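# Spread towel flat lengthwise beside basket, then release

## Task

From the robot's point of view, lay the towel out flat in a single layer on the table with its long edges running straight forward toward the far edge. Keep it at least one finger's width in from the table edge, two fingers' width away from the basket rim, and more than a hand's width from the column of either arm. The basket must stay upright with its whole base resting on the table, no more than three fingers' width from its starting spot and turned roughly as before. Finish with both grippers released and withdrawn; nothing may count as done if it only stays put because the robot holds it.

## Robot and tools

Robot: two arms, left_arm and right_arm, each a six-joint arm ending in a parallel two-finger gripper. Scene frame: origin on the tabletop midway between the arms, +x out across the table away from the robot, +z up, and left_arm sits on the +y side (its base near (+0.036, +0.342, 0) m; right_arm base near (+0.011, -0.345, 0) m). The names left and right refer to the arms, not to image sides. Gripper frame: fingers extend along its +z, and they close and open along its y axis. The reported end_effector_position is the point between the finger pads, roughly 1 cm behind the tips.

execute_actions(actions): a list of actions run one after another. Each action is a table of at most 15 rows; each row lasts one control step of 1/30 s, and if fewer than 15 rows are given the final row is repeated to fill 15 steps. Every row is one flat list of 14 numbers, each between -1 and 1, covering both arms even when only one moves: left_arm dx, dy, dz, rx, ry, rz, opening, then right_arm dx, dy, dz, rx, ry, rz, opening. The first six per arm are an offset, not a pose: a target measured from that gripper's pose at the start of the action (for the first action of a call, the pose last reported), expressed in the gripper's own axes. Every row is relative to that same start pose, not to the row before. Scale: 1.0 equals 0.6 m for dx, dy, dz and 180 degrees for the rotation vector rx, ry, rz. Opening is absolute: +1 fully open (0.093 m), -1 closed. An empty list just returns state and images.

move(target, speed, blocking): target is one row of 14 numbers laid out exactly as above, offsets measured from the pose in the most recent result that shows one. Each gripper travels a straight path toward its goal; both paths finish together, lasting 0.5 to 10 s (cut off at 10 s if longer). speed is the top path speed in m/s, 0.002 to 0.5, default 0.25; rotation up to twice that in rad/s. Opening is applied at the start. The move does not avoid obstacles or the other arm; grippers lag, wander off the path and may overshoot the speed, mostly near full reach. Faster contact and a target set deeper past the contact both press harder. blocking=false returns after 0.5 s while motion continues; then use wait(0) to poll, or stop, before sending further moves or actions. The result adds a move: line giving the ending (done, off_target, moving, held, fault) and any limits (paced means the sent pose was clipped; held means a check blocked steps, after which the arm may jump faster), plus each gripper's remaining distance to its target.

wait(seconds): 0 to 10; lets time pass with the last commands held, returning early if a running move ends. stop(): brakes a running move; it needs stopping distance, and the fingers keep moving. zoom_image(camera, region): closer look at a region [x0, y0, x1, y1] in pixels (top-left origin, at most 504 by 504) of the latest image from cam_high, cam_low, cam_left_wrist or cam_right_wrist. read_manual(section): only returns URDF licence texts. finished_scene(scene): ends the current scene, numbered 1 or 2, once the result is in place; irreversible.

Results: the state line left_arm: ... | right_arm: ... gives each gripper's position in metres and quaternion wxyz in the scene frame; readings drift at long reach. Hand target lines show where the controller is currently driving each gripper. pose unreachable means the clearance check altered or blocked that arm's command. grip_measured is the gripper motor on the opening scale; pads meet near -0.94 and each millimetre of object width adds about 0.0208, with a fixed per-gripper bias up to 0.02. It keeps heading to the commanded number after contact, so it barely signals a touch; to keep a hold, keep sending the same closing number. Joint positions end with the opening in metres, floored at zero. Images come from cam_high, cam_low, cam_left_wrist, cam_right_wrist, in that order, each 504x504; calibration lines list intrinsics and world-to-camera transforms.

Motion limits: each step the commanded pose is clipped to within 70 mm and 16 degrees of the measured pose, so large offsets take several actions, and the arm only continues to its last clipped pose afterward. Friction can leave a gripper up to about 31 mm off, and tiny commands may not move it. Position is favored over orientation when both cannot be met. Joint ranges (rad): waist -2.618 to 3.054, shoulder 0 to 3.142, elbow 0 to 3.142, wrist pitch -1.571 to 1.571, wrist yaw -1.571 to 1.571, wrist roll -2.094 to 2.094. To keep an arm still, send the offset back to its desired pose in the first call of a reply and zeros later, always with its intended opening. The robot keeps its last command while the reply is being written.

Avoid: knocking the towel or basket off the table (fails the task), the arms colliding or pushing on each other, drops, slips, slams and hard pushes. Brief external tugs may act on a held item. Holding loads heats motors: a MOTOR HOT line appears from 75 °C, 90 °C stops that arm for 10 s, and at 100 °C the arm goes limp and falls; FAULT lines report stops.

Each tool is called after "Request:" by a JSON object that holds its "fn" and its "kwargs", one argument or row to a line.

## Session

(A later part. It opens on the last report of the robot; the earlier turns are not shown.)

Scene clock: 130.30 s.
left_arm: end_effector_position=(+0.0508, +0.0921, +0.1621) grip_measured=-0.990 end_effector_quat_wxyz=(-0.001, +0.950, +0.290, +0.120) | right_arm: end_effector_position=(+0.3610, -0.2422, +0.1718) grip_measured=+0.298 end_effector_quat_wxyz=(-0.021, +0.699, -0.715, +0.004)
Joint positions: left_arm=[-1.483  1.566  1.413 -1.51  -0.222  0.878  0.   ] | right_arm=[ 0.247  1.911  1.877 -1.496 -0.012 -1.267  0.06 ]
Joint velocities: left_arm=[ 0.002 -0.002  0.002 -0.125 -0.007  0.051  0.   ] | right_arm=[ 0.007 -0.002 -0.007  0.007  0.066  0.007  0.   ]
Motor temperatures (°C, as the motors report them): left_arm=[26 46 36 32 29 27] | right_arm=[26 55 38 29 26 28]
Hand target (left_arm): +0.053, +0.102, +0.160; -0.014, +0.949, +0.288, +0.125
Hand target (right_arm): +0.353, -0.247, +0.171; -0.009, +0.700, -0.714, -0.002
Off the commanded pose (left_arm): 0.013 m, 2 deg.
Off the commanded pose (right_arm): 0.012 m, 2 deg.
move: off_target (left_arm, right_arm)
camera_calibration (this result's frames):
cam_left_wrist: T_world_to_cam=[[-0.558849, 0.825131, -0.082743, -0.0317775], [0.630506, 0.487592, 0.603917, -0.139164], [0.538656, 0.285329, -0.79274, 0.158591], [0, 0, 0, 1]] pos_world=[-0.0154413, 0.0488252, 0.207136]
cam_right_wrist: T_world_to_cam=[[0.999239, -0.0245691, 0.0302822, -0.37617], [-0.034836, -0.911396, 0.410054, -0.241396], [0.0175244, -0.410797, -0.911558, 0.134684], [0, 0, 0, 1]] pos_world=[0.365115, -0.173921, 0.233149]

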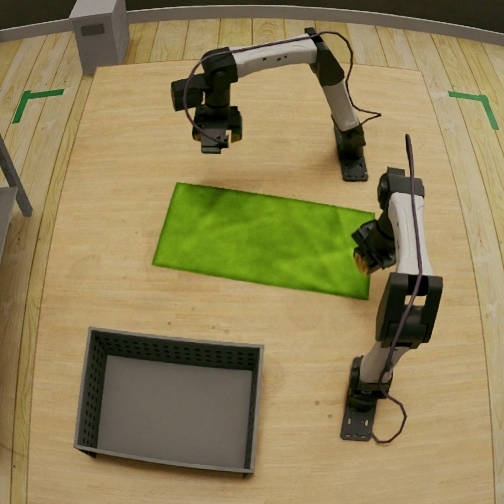

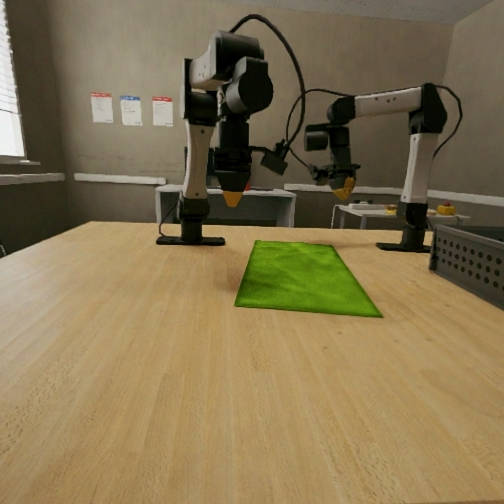

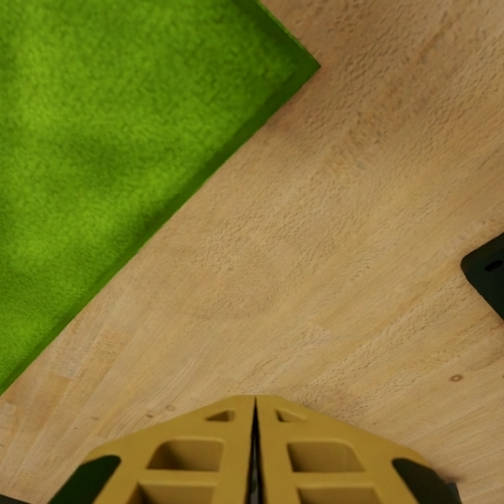

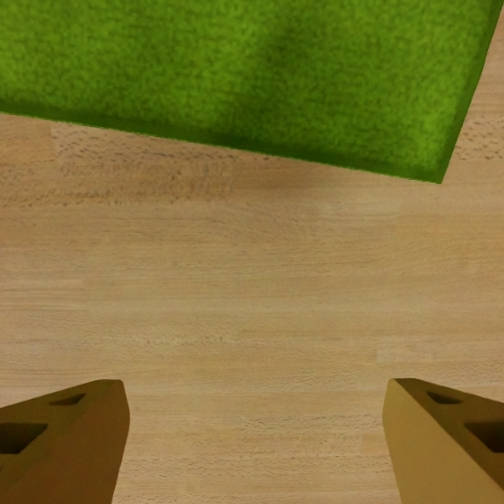

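Request:
{"fn": "move", "kwargs": {
  "target": [-0.14,0.167,0.17,0,0,0,-1, -0.217,-0.117,0.2,0,0,0,-1]
}}

Request:
{"fn": "move", "kwargs": {
  "target": [-0.02,0,0.09,0,0,0,-1, 0,0,0.095,0,0,0,-1],
  "speed": 0.08
}}

Request:
{"fn": "move", "kwargs": {
  "target": [0,0,0.02,0,0,0,-1, -0.165,-0.015,0.035,0,0,-0.06,-1],
  "speed": 0.06
}}

Request:
{"fn": "move", "kwargs": {
  "target": [0,0,-0.12,0,0,0,-1, 0,0,-0.12,0,0,0,-1],
  "speed": 0.1
}}

Request:
{"fn": "move", "kwargs": {
  "target": [0.2,-0.2,-0.1,0,0,0,-1, 0.3,0.15,-0.1,0,0,0,-1]
}}

Scene clock: 143.50 s.
left_arm: end_effector_position=(+0.0601, -0.0168, +0.0444) grip_measured=-0.990 end_effector_quat_wxyz=(-0.020, +0.949, +0.289, +0.124) | right_arm: end_effector_position=(+0.4340, -0.1132, +0.0525) grip_measured=-0.985 end_effector_quat_wxyz=(-0.018, +0.701, -0.713, -0.001)
Joint positions: left_arm=[-1.429  2.057  1.553 -1.187 -0.222  0.93   0.   ] | right_arm=[ 0.465  2.444  2.25  -1.343 -0.011 -1.056  0.   ]
Joint velocities: left_arm=[-0.007 -0.007  0.002  0.066 -0.007  0.037  0.   ] | right_arm=[-0.002 -0.017  0.007 -0.051  0.051  0.022  0.   ]
Motor temperatures (°C, as the motors report them): left_arm=[26 44 36 32 29 27] | right_arm=[26 53 37 29 26 28]
Hand target (left_arm): +0.063, -0.029, +0.049; +0.000, +0.950, +0.290, +0.121
Hand target (right_arm): +0.436, -0.111, +0.055; -0.020, +0.699, -0.715, +0.003
Off the commanded pose (left_arm): 0.015 m, 2 deg.
Off the commanded pose (right_arm): 0.007 m, 1 deg.
move: off_target (left_arm)
camera_calibration (this result's frames):
cam_left_wrist: T_world_to_cam=[[-0.561886, 0.825788, -0.0485692, 0.0522753], [0.630619, 0.465608, 0.62091, -0.0219743], [0.535354, 0.318252, -0.782376, 0.0917165], [0, 0, 0, 1]] pos_world=[-0.0058706, -0.0621259, 0.0879398]
cam_right_wrist: T_world_to_cam=[[0.999654, -0.0180397, 0.0191383, -0.44118], [-0.0242799, -0.9127, 0.407908, -0.0769364], [0.010109, -0.408232, -0.912822, 0.0812163], [0, 0, 0, 1]] pos_world=[0.438339, -0.0450236, 0.113962]

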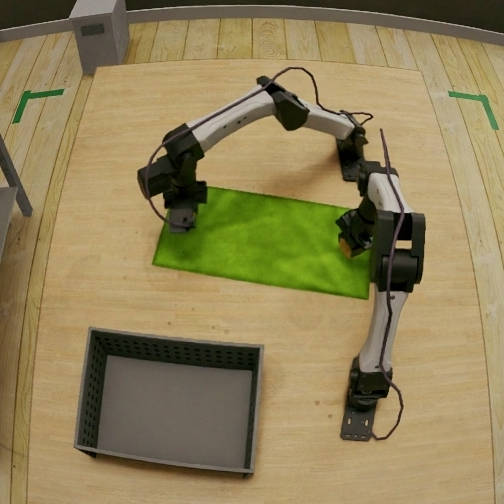

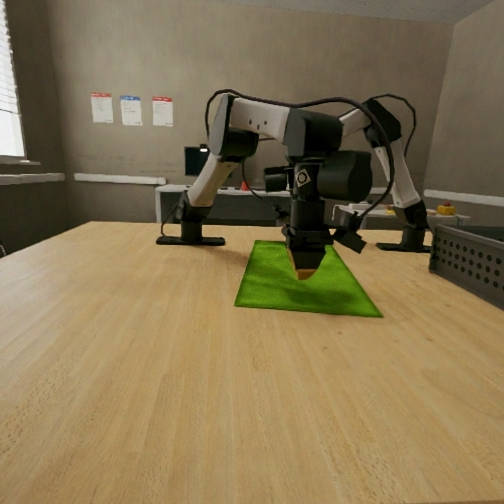

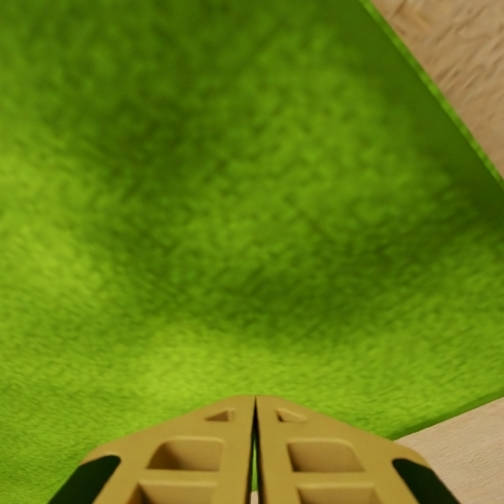

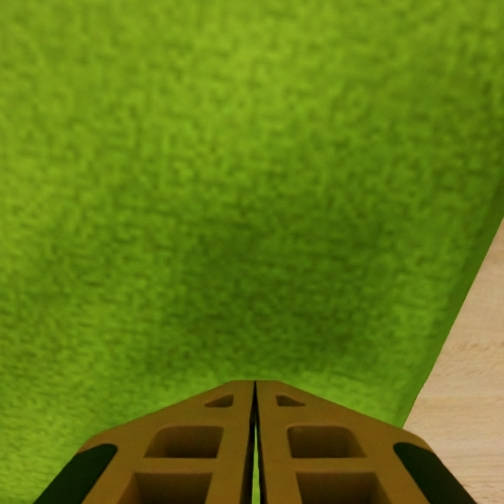

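Scene clock: 144.47 s.
left_arm: end_effector_position=(+0.0611, -0.0139, +0.0149) grip_measured=-0.990 end_effector_quat_wxyz=(-0.023, +0.949, +0.288, +0.128) | right_arm: end_effector_position=(+0.4310, -0.1148, +0.0179) grip_measured=-0.985 end_effector_quat_wxyz=(-0.013, +0.701, -0.713, -0.002)
Joint positions: left_arm=[-1.429  2.091  1.479 -1.089 -0.227  0.93   0.   ] | right_arm=[ 0.465  2.444  2.113 -1.217 -0.011 -1.056  0.   ]
Joint velocities: left_arm=[ 0.002 -0.007 -0.007 -0.022  0.007 -0.081  0.   ] | right_arm=[-0.002 -0.012  0.002 -0.007  0.037 -0.051  0.   ]
Motor temperatures (°C, as the motors report them): left_arm=[26 44 36 32 29 27] | right_arm=[26 53 37 29 26 28]
Hand target (left_arm): +0.063, -0.015, -0.009; -0.021, +0.949, +0.289, +0.125
Hand target (right_arm): +0.435, -0.113, -0.004; -0.016, +0.701, -0.713, -0.001
Off the commanded pose (left_arm): 0.026 m, 1 deg.
Off the commanded pose (right_arm): 0.023 m, 1 deg.
move: off_target (left_arm, right_arm)
camera_calibration (this result's frames):
cam_left_wrist: T_world_to_cam=[[-0.561071, 0.826596, -0.0440258, 0.048879], [0.627401, 0.459353, 0.628778, -0.00561233], [0.539969, 0.325168, -0.776337, 0.0668662], [0, 0, 0, 1]] pos_world=[-0.00515986, -0.0595679, 0.0575915]
cam_right_wrist: T_world_to_cam=[[0.99979, -0.0179659, 0.00984539, -0.437477], [-0.020428, -0.910609, 0.412764, -0.0658733], [0.00154964, -0.412878, -0.910785, 0.0521432], [0, 0, 0, 1]] pos_world=[0.435959, -0.0463157, 0.0789885]

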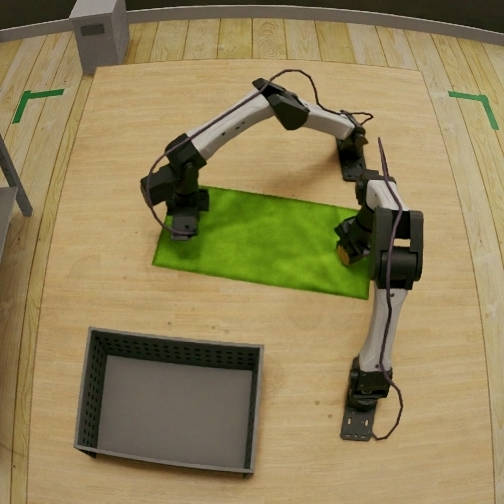

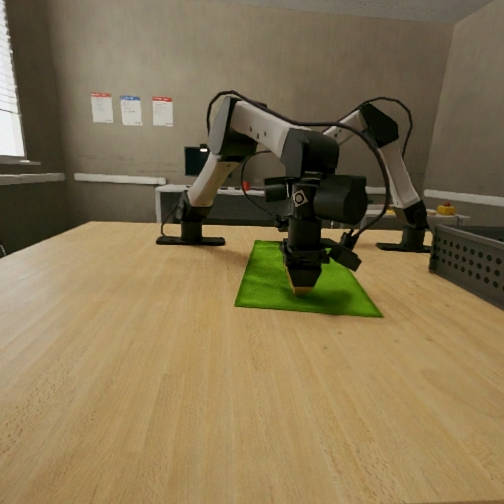

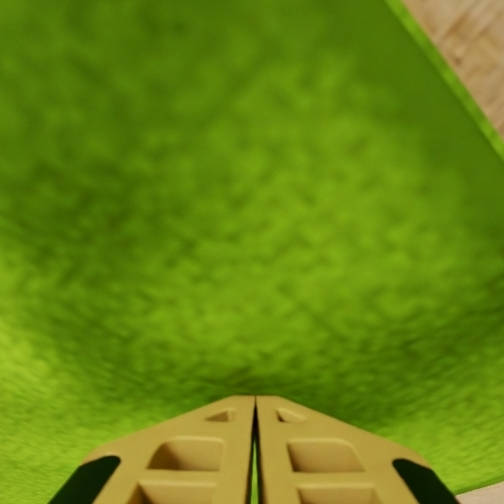

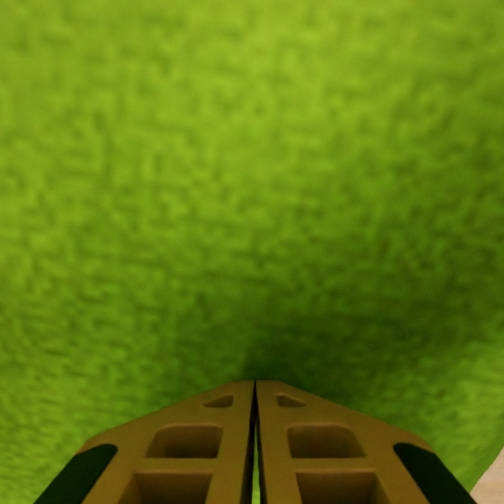

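Scene clock: 146.43 s.
left_arm: end_effector_position=(+0.0611, -0.0139, +0.0163) grip_measured=-0.990 end_effector_quat_wxyz=(-0.022, +0.949, +0.288, +0.128) | right_arm: end_effector_position=(+0.4468, -0.0306, +0.0201) grip_measured=-0.985 end_effector_quat_wxyz=(-0.044, +0.754, -0.655, +0.019)
Joint positions: left_arm=[-1.429  2.087  1.479 -1.091 -0.227  0.93   0.   ] | right_arm=[ 0.597  2.835  2.868 -1.509  0.017 -1.082  0.   ]
Joint velocities: left_arm=[ 0.007  0.012  0.002 -0.022 -0.066 -0.051  0.   ] | right_arm=[ 0.007  0.017  0.002  0.066 -0.037 -0.037  0.   ]
Motor temperatures (°C, as the motors report them): left_arm=[26 44 36 32 29 27] | right_arm=[26 54 38 29 26 28]
Hand target (left_arm): +0.064, -0.012, +0.004; -0.024, +0.949, +0.288, +0.129
Hand target (right_arm): +0.438, -0.017, -0.002; -0.037, +0.765, -0.643, +0.004
Off the commanded pose (left_arm): 0.013 m, 0 deg.
Off the commanded pose (right_arm): 0.026 m, 5 deg.
elbow stopped short (right arm): the move would have taken joint 3 (elbow) straighter than the controller allows; a more bent joint 3 avoids this.
move: off_target (left_arm, right_arm)
camera_calibration (this result's frames):
cam_left_wrist: T_world_to_cam=[[-0.561075, 0.826493, -0.0458692, 0.0489406], [0.627454, 0.46079, 0.627673, -0.00651779], [0.539904, 0.323391, -0.777124, 0.0679821], [0, 0, 0, 1]] pos_world=[-0.00515481, -0.0594306, 0.0591664]
cam_right_wrist: T_world_to_cam=[[0.986737, 0.137287, 0.0866187, -0.442732], [0.0913015, -0.910574, 0.403137, -0.0394748], [0.134218, -0.389882, -0.911031, 0.0302759], [0, 0, 0, 1]] pos_world=[0.436401, 0.0366406, 0.081845]

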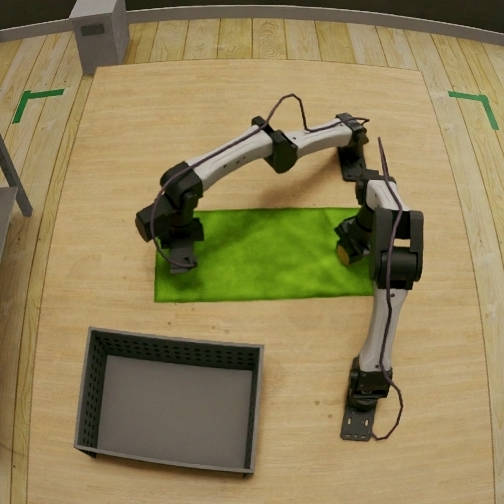

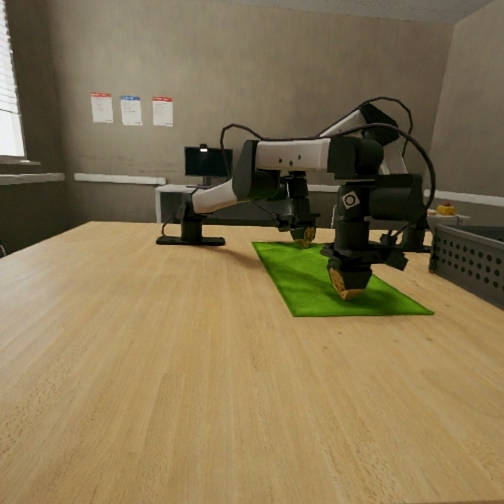

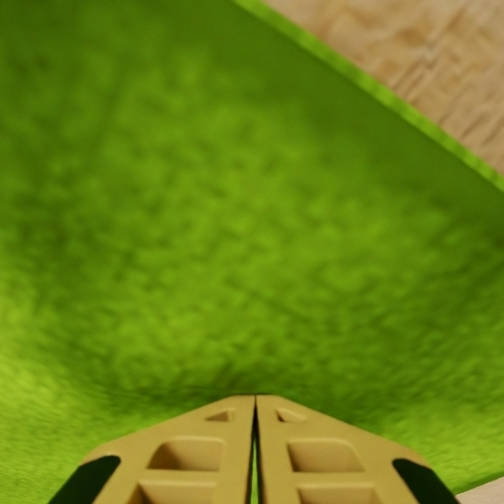

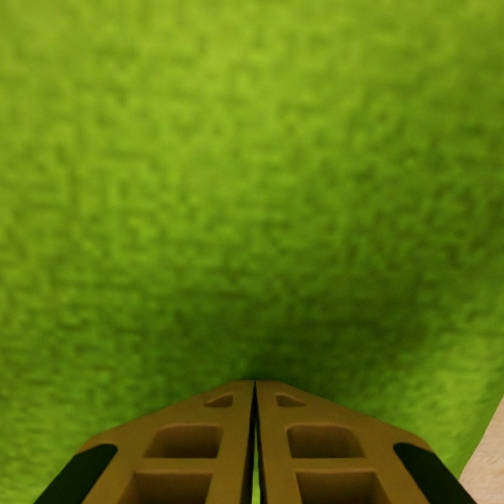

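Scene clock: 147.73 s.
left_arm: end_effector_position=(+0.0470, -0.0198, +0.0719) grip_measured=-0.990 end_effector_quat_wxyz=(-0.035, +0.949, +0.284, +0.136) | right_arm: end_effector_position=(+0.4440, -0.0334, +0.0810) grip_measured=-0.985 end_effector_quat_wxyz=(-0.079, +0.752, -0.654, +0.029)
Joint positions: left_arm=[-1.468  2.087  1.701 -1.352 -0.227  0.895  0.   ] | right_arm=[ 0.597  2.714  2.868 -1.557  0.02  -1.082  0.   ]
Joint velocities: left_arm=[ 0.012  0.002 -0.002  0.022 -0.007  0.022  0.   ] | right_arm=[ 0.007  0.002 -0.017 -0.007  0.037 -0.022  0.   ]
Motor temperatures (°C, as the motors report them): left_arm=[26 45 36 32 29 27] | right_arm=[26 54 38 29 26 28]
Hand target (left_arm): +0.043, -0.023, +0.085; -0.023, +0.949, +0.288, +0.127
Hand target (right_arm): +0.440, -0.033, +0.091; -0.082, +0.753, -0.653, +0.028
Off the commanded pose (left_arm): 0.014 m, 2 deg.
Off the commanded pose (right_arm): 0.011 m, 4 deg.
elbow stopped short (right arm): the move would have taken joint 3 (elbow) straighter than the controller allows; a more bent joint 3 avoids this.
joint sent to its limit (right arm) — the command would take joint 4 (wrist pitch) past its lower limit, so that joint was sent only as far as its limit.
move: off_target (left_arm, right_arm)
camera_calibration (this result's frames):
cam_left_wrist: T_world_to_cam=[[-0.556942, 0.83018, -0.0248477, 0.0468169], [0.625304, 0.438812, 0.645321, -0.0314075], [0.546636, 0.343869, -0.763507, 0.11983], [0, 0, 0, 1]] pos_world=[-0.0197897, -0.0662901, 0.112922]
cam_right_wrist: T_world_to_cam=[[0.97948, 0.132427, 0.151931, -0.447044], [0.0676503, -0.926125, 0.371102, -0.0537329], [0.189851, -0.353209, -0.916079, 0.0619851], [0, 0, 0, 1]] pos_world=[0.429737, 0.031331, 0.144643]

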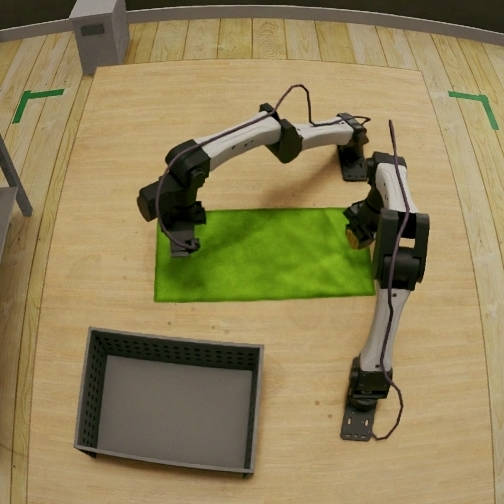

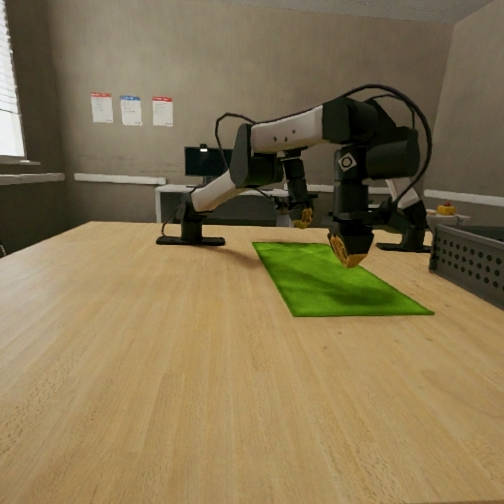

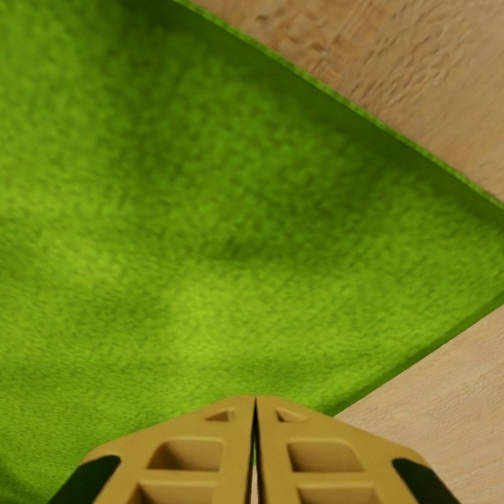

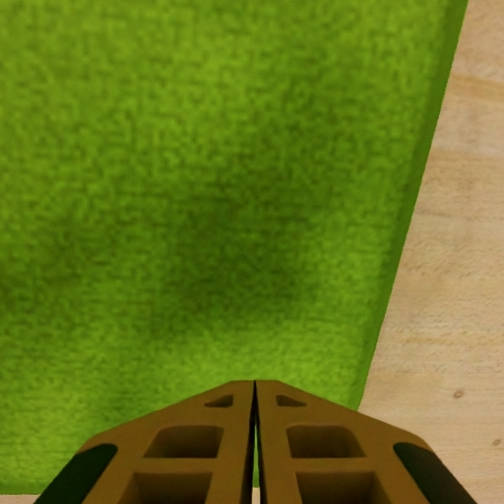

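Scene clock: 149.20 s.
left_arm: end_effector_position=(+0.0600, +0.1250, +0.1645) grip_measured=-0.990 end_effector_quat_wxyz=(-0.012, +0.950, +0.285, +0.126) | right_arm: end_effector_position=(+0.3762, -0.2290, +0.1137) grip_measured=-0.985 end_effector_quat_wxyz=(-0.065, +0.750, -0.658, +0.027)
Joint positions: left_arm=[-1.458  1.461  1.32  -1.542 -0.227  0.909  0.   ] | right_arm=[ 0.265  1.871  1.583 -1.145 -0.022 -1.402  0.   ]
Joint velocities: left_arm=[-0.007 -0.027 -0.007  0.022 -0.081 -0.051  0.   ] | right_arm=[-0.012 -0.012 -0.007  0.022 -0.007  0.022  0.   ]
Motor temperatures (°C, as the motors report them): left_arm=[26 45 36 32 29 27] | right_arm=[26 55 38 29 26 28]
Hand target (left_arm): +0.063, +0.134, +0.164; -0.022, +0.950, +0.283, +0.130
Hand target (right_arm): +0.377, -0.228, +0.119; -0.080, +0.752, -0.653, +0.031
Off the commanded pose (left_arm): 0.011 m, 3 deg.
Off the commanded pose (right_arm): 0.004 m, 2 deg.
joint sent to its limit (left arm) — the command would take joint 4 (wrist pitch) past its lower limit, so that joint was sent only as far as its limit.
move: off_target (left_arm)
camera_calibration (this result's frames):
cam_left_wrist: T_world_to_cam=[[-0.553796, 0.830173, -0.064216, -0.057578], [0.630647, 0.468551, 0.618663, -0.162447], [0.543686, 0.302115, -0.783028, 0.142216], [0, 0, 0, 1]] pos_world=[-0.00676018, 0.0809488, 0.208161]
cam_right_wrist: T_world_to_cam=[[0.983993, 0.125085, 0.126933, -0.360279], [0.066953, -0.919577, 0.387163, -0.242586], [0.165152, -0.372467, -0.913232, 0.0402774], [0, 0, 0, 1]] pos_world=[0.364102, -0.163009, 0.176434]

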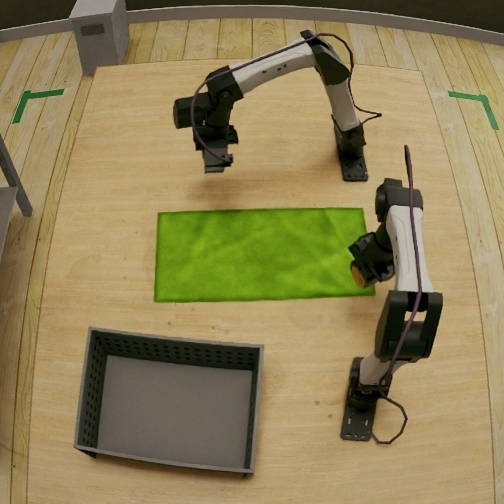

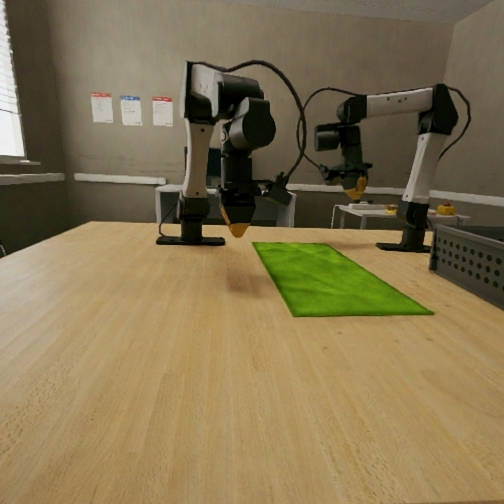

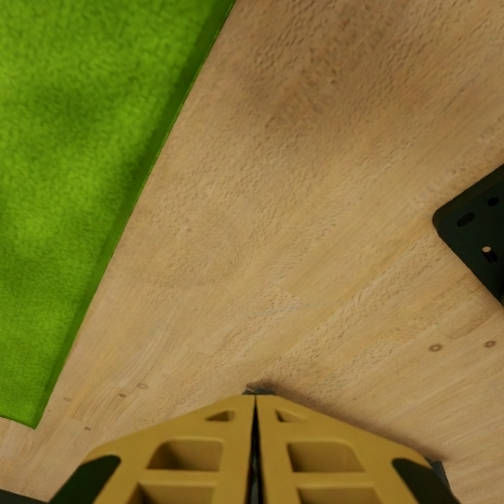

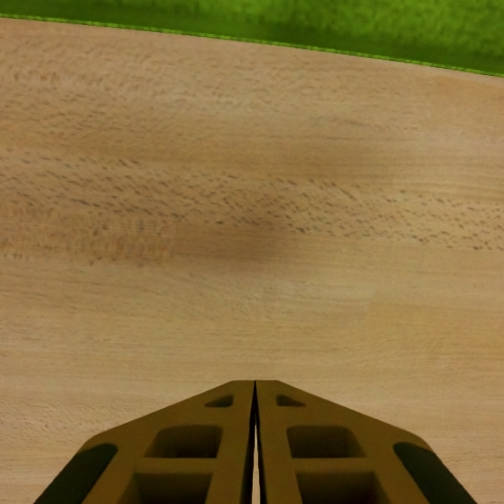

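Request:
{"fn": "finished_scene", "kwargs": {
  "scene": 2
}}

The scene is finished: the task was done.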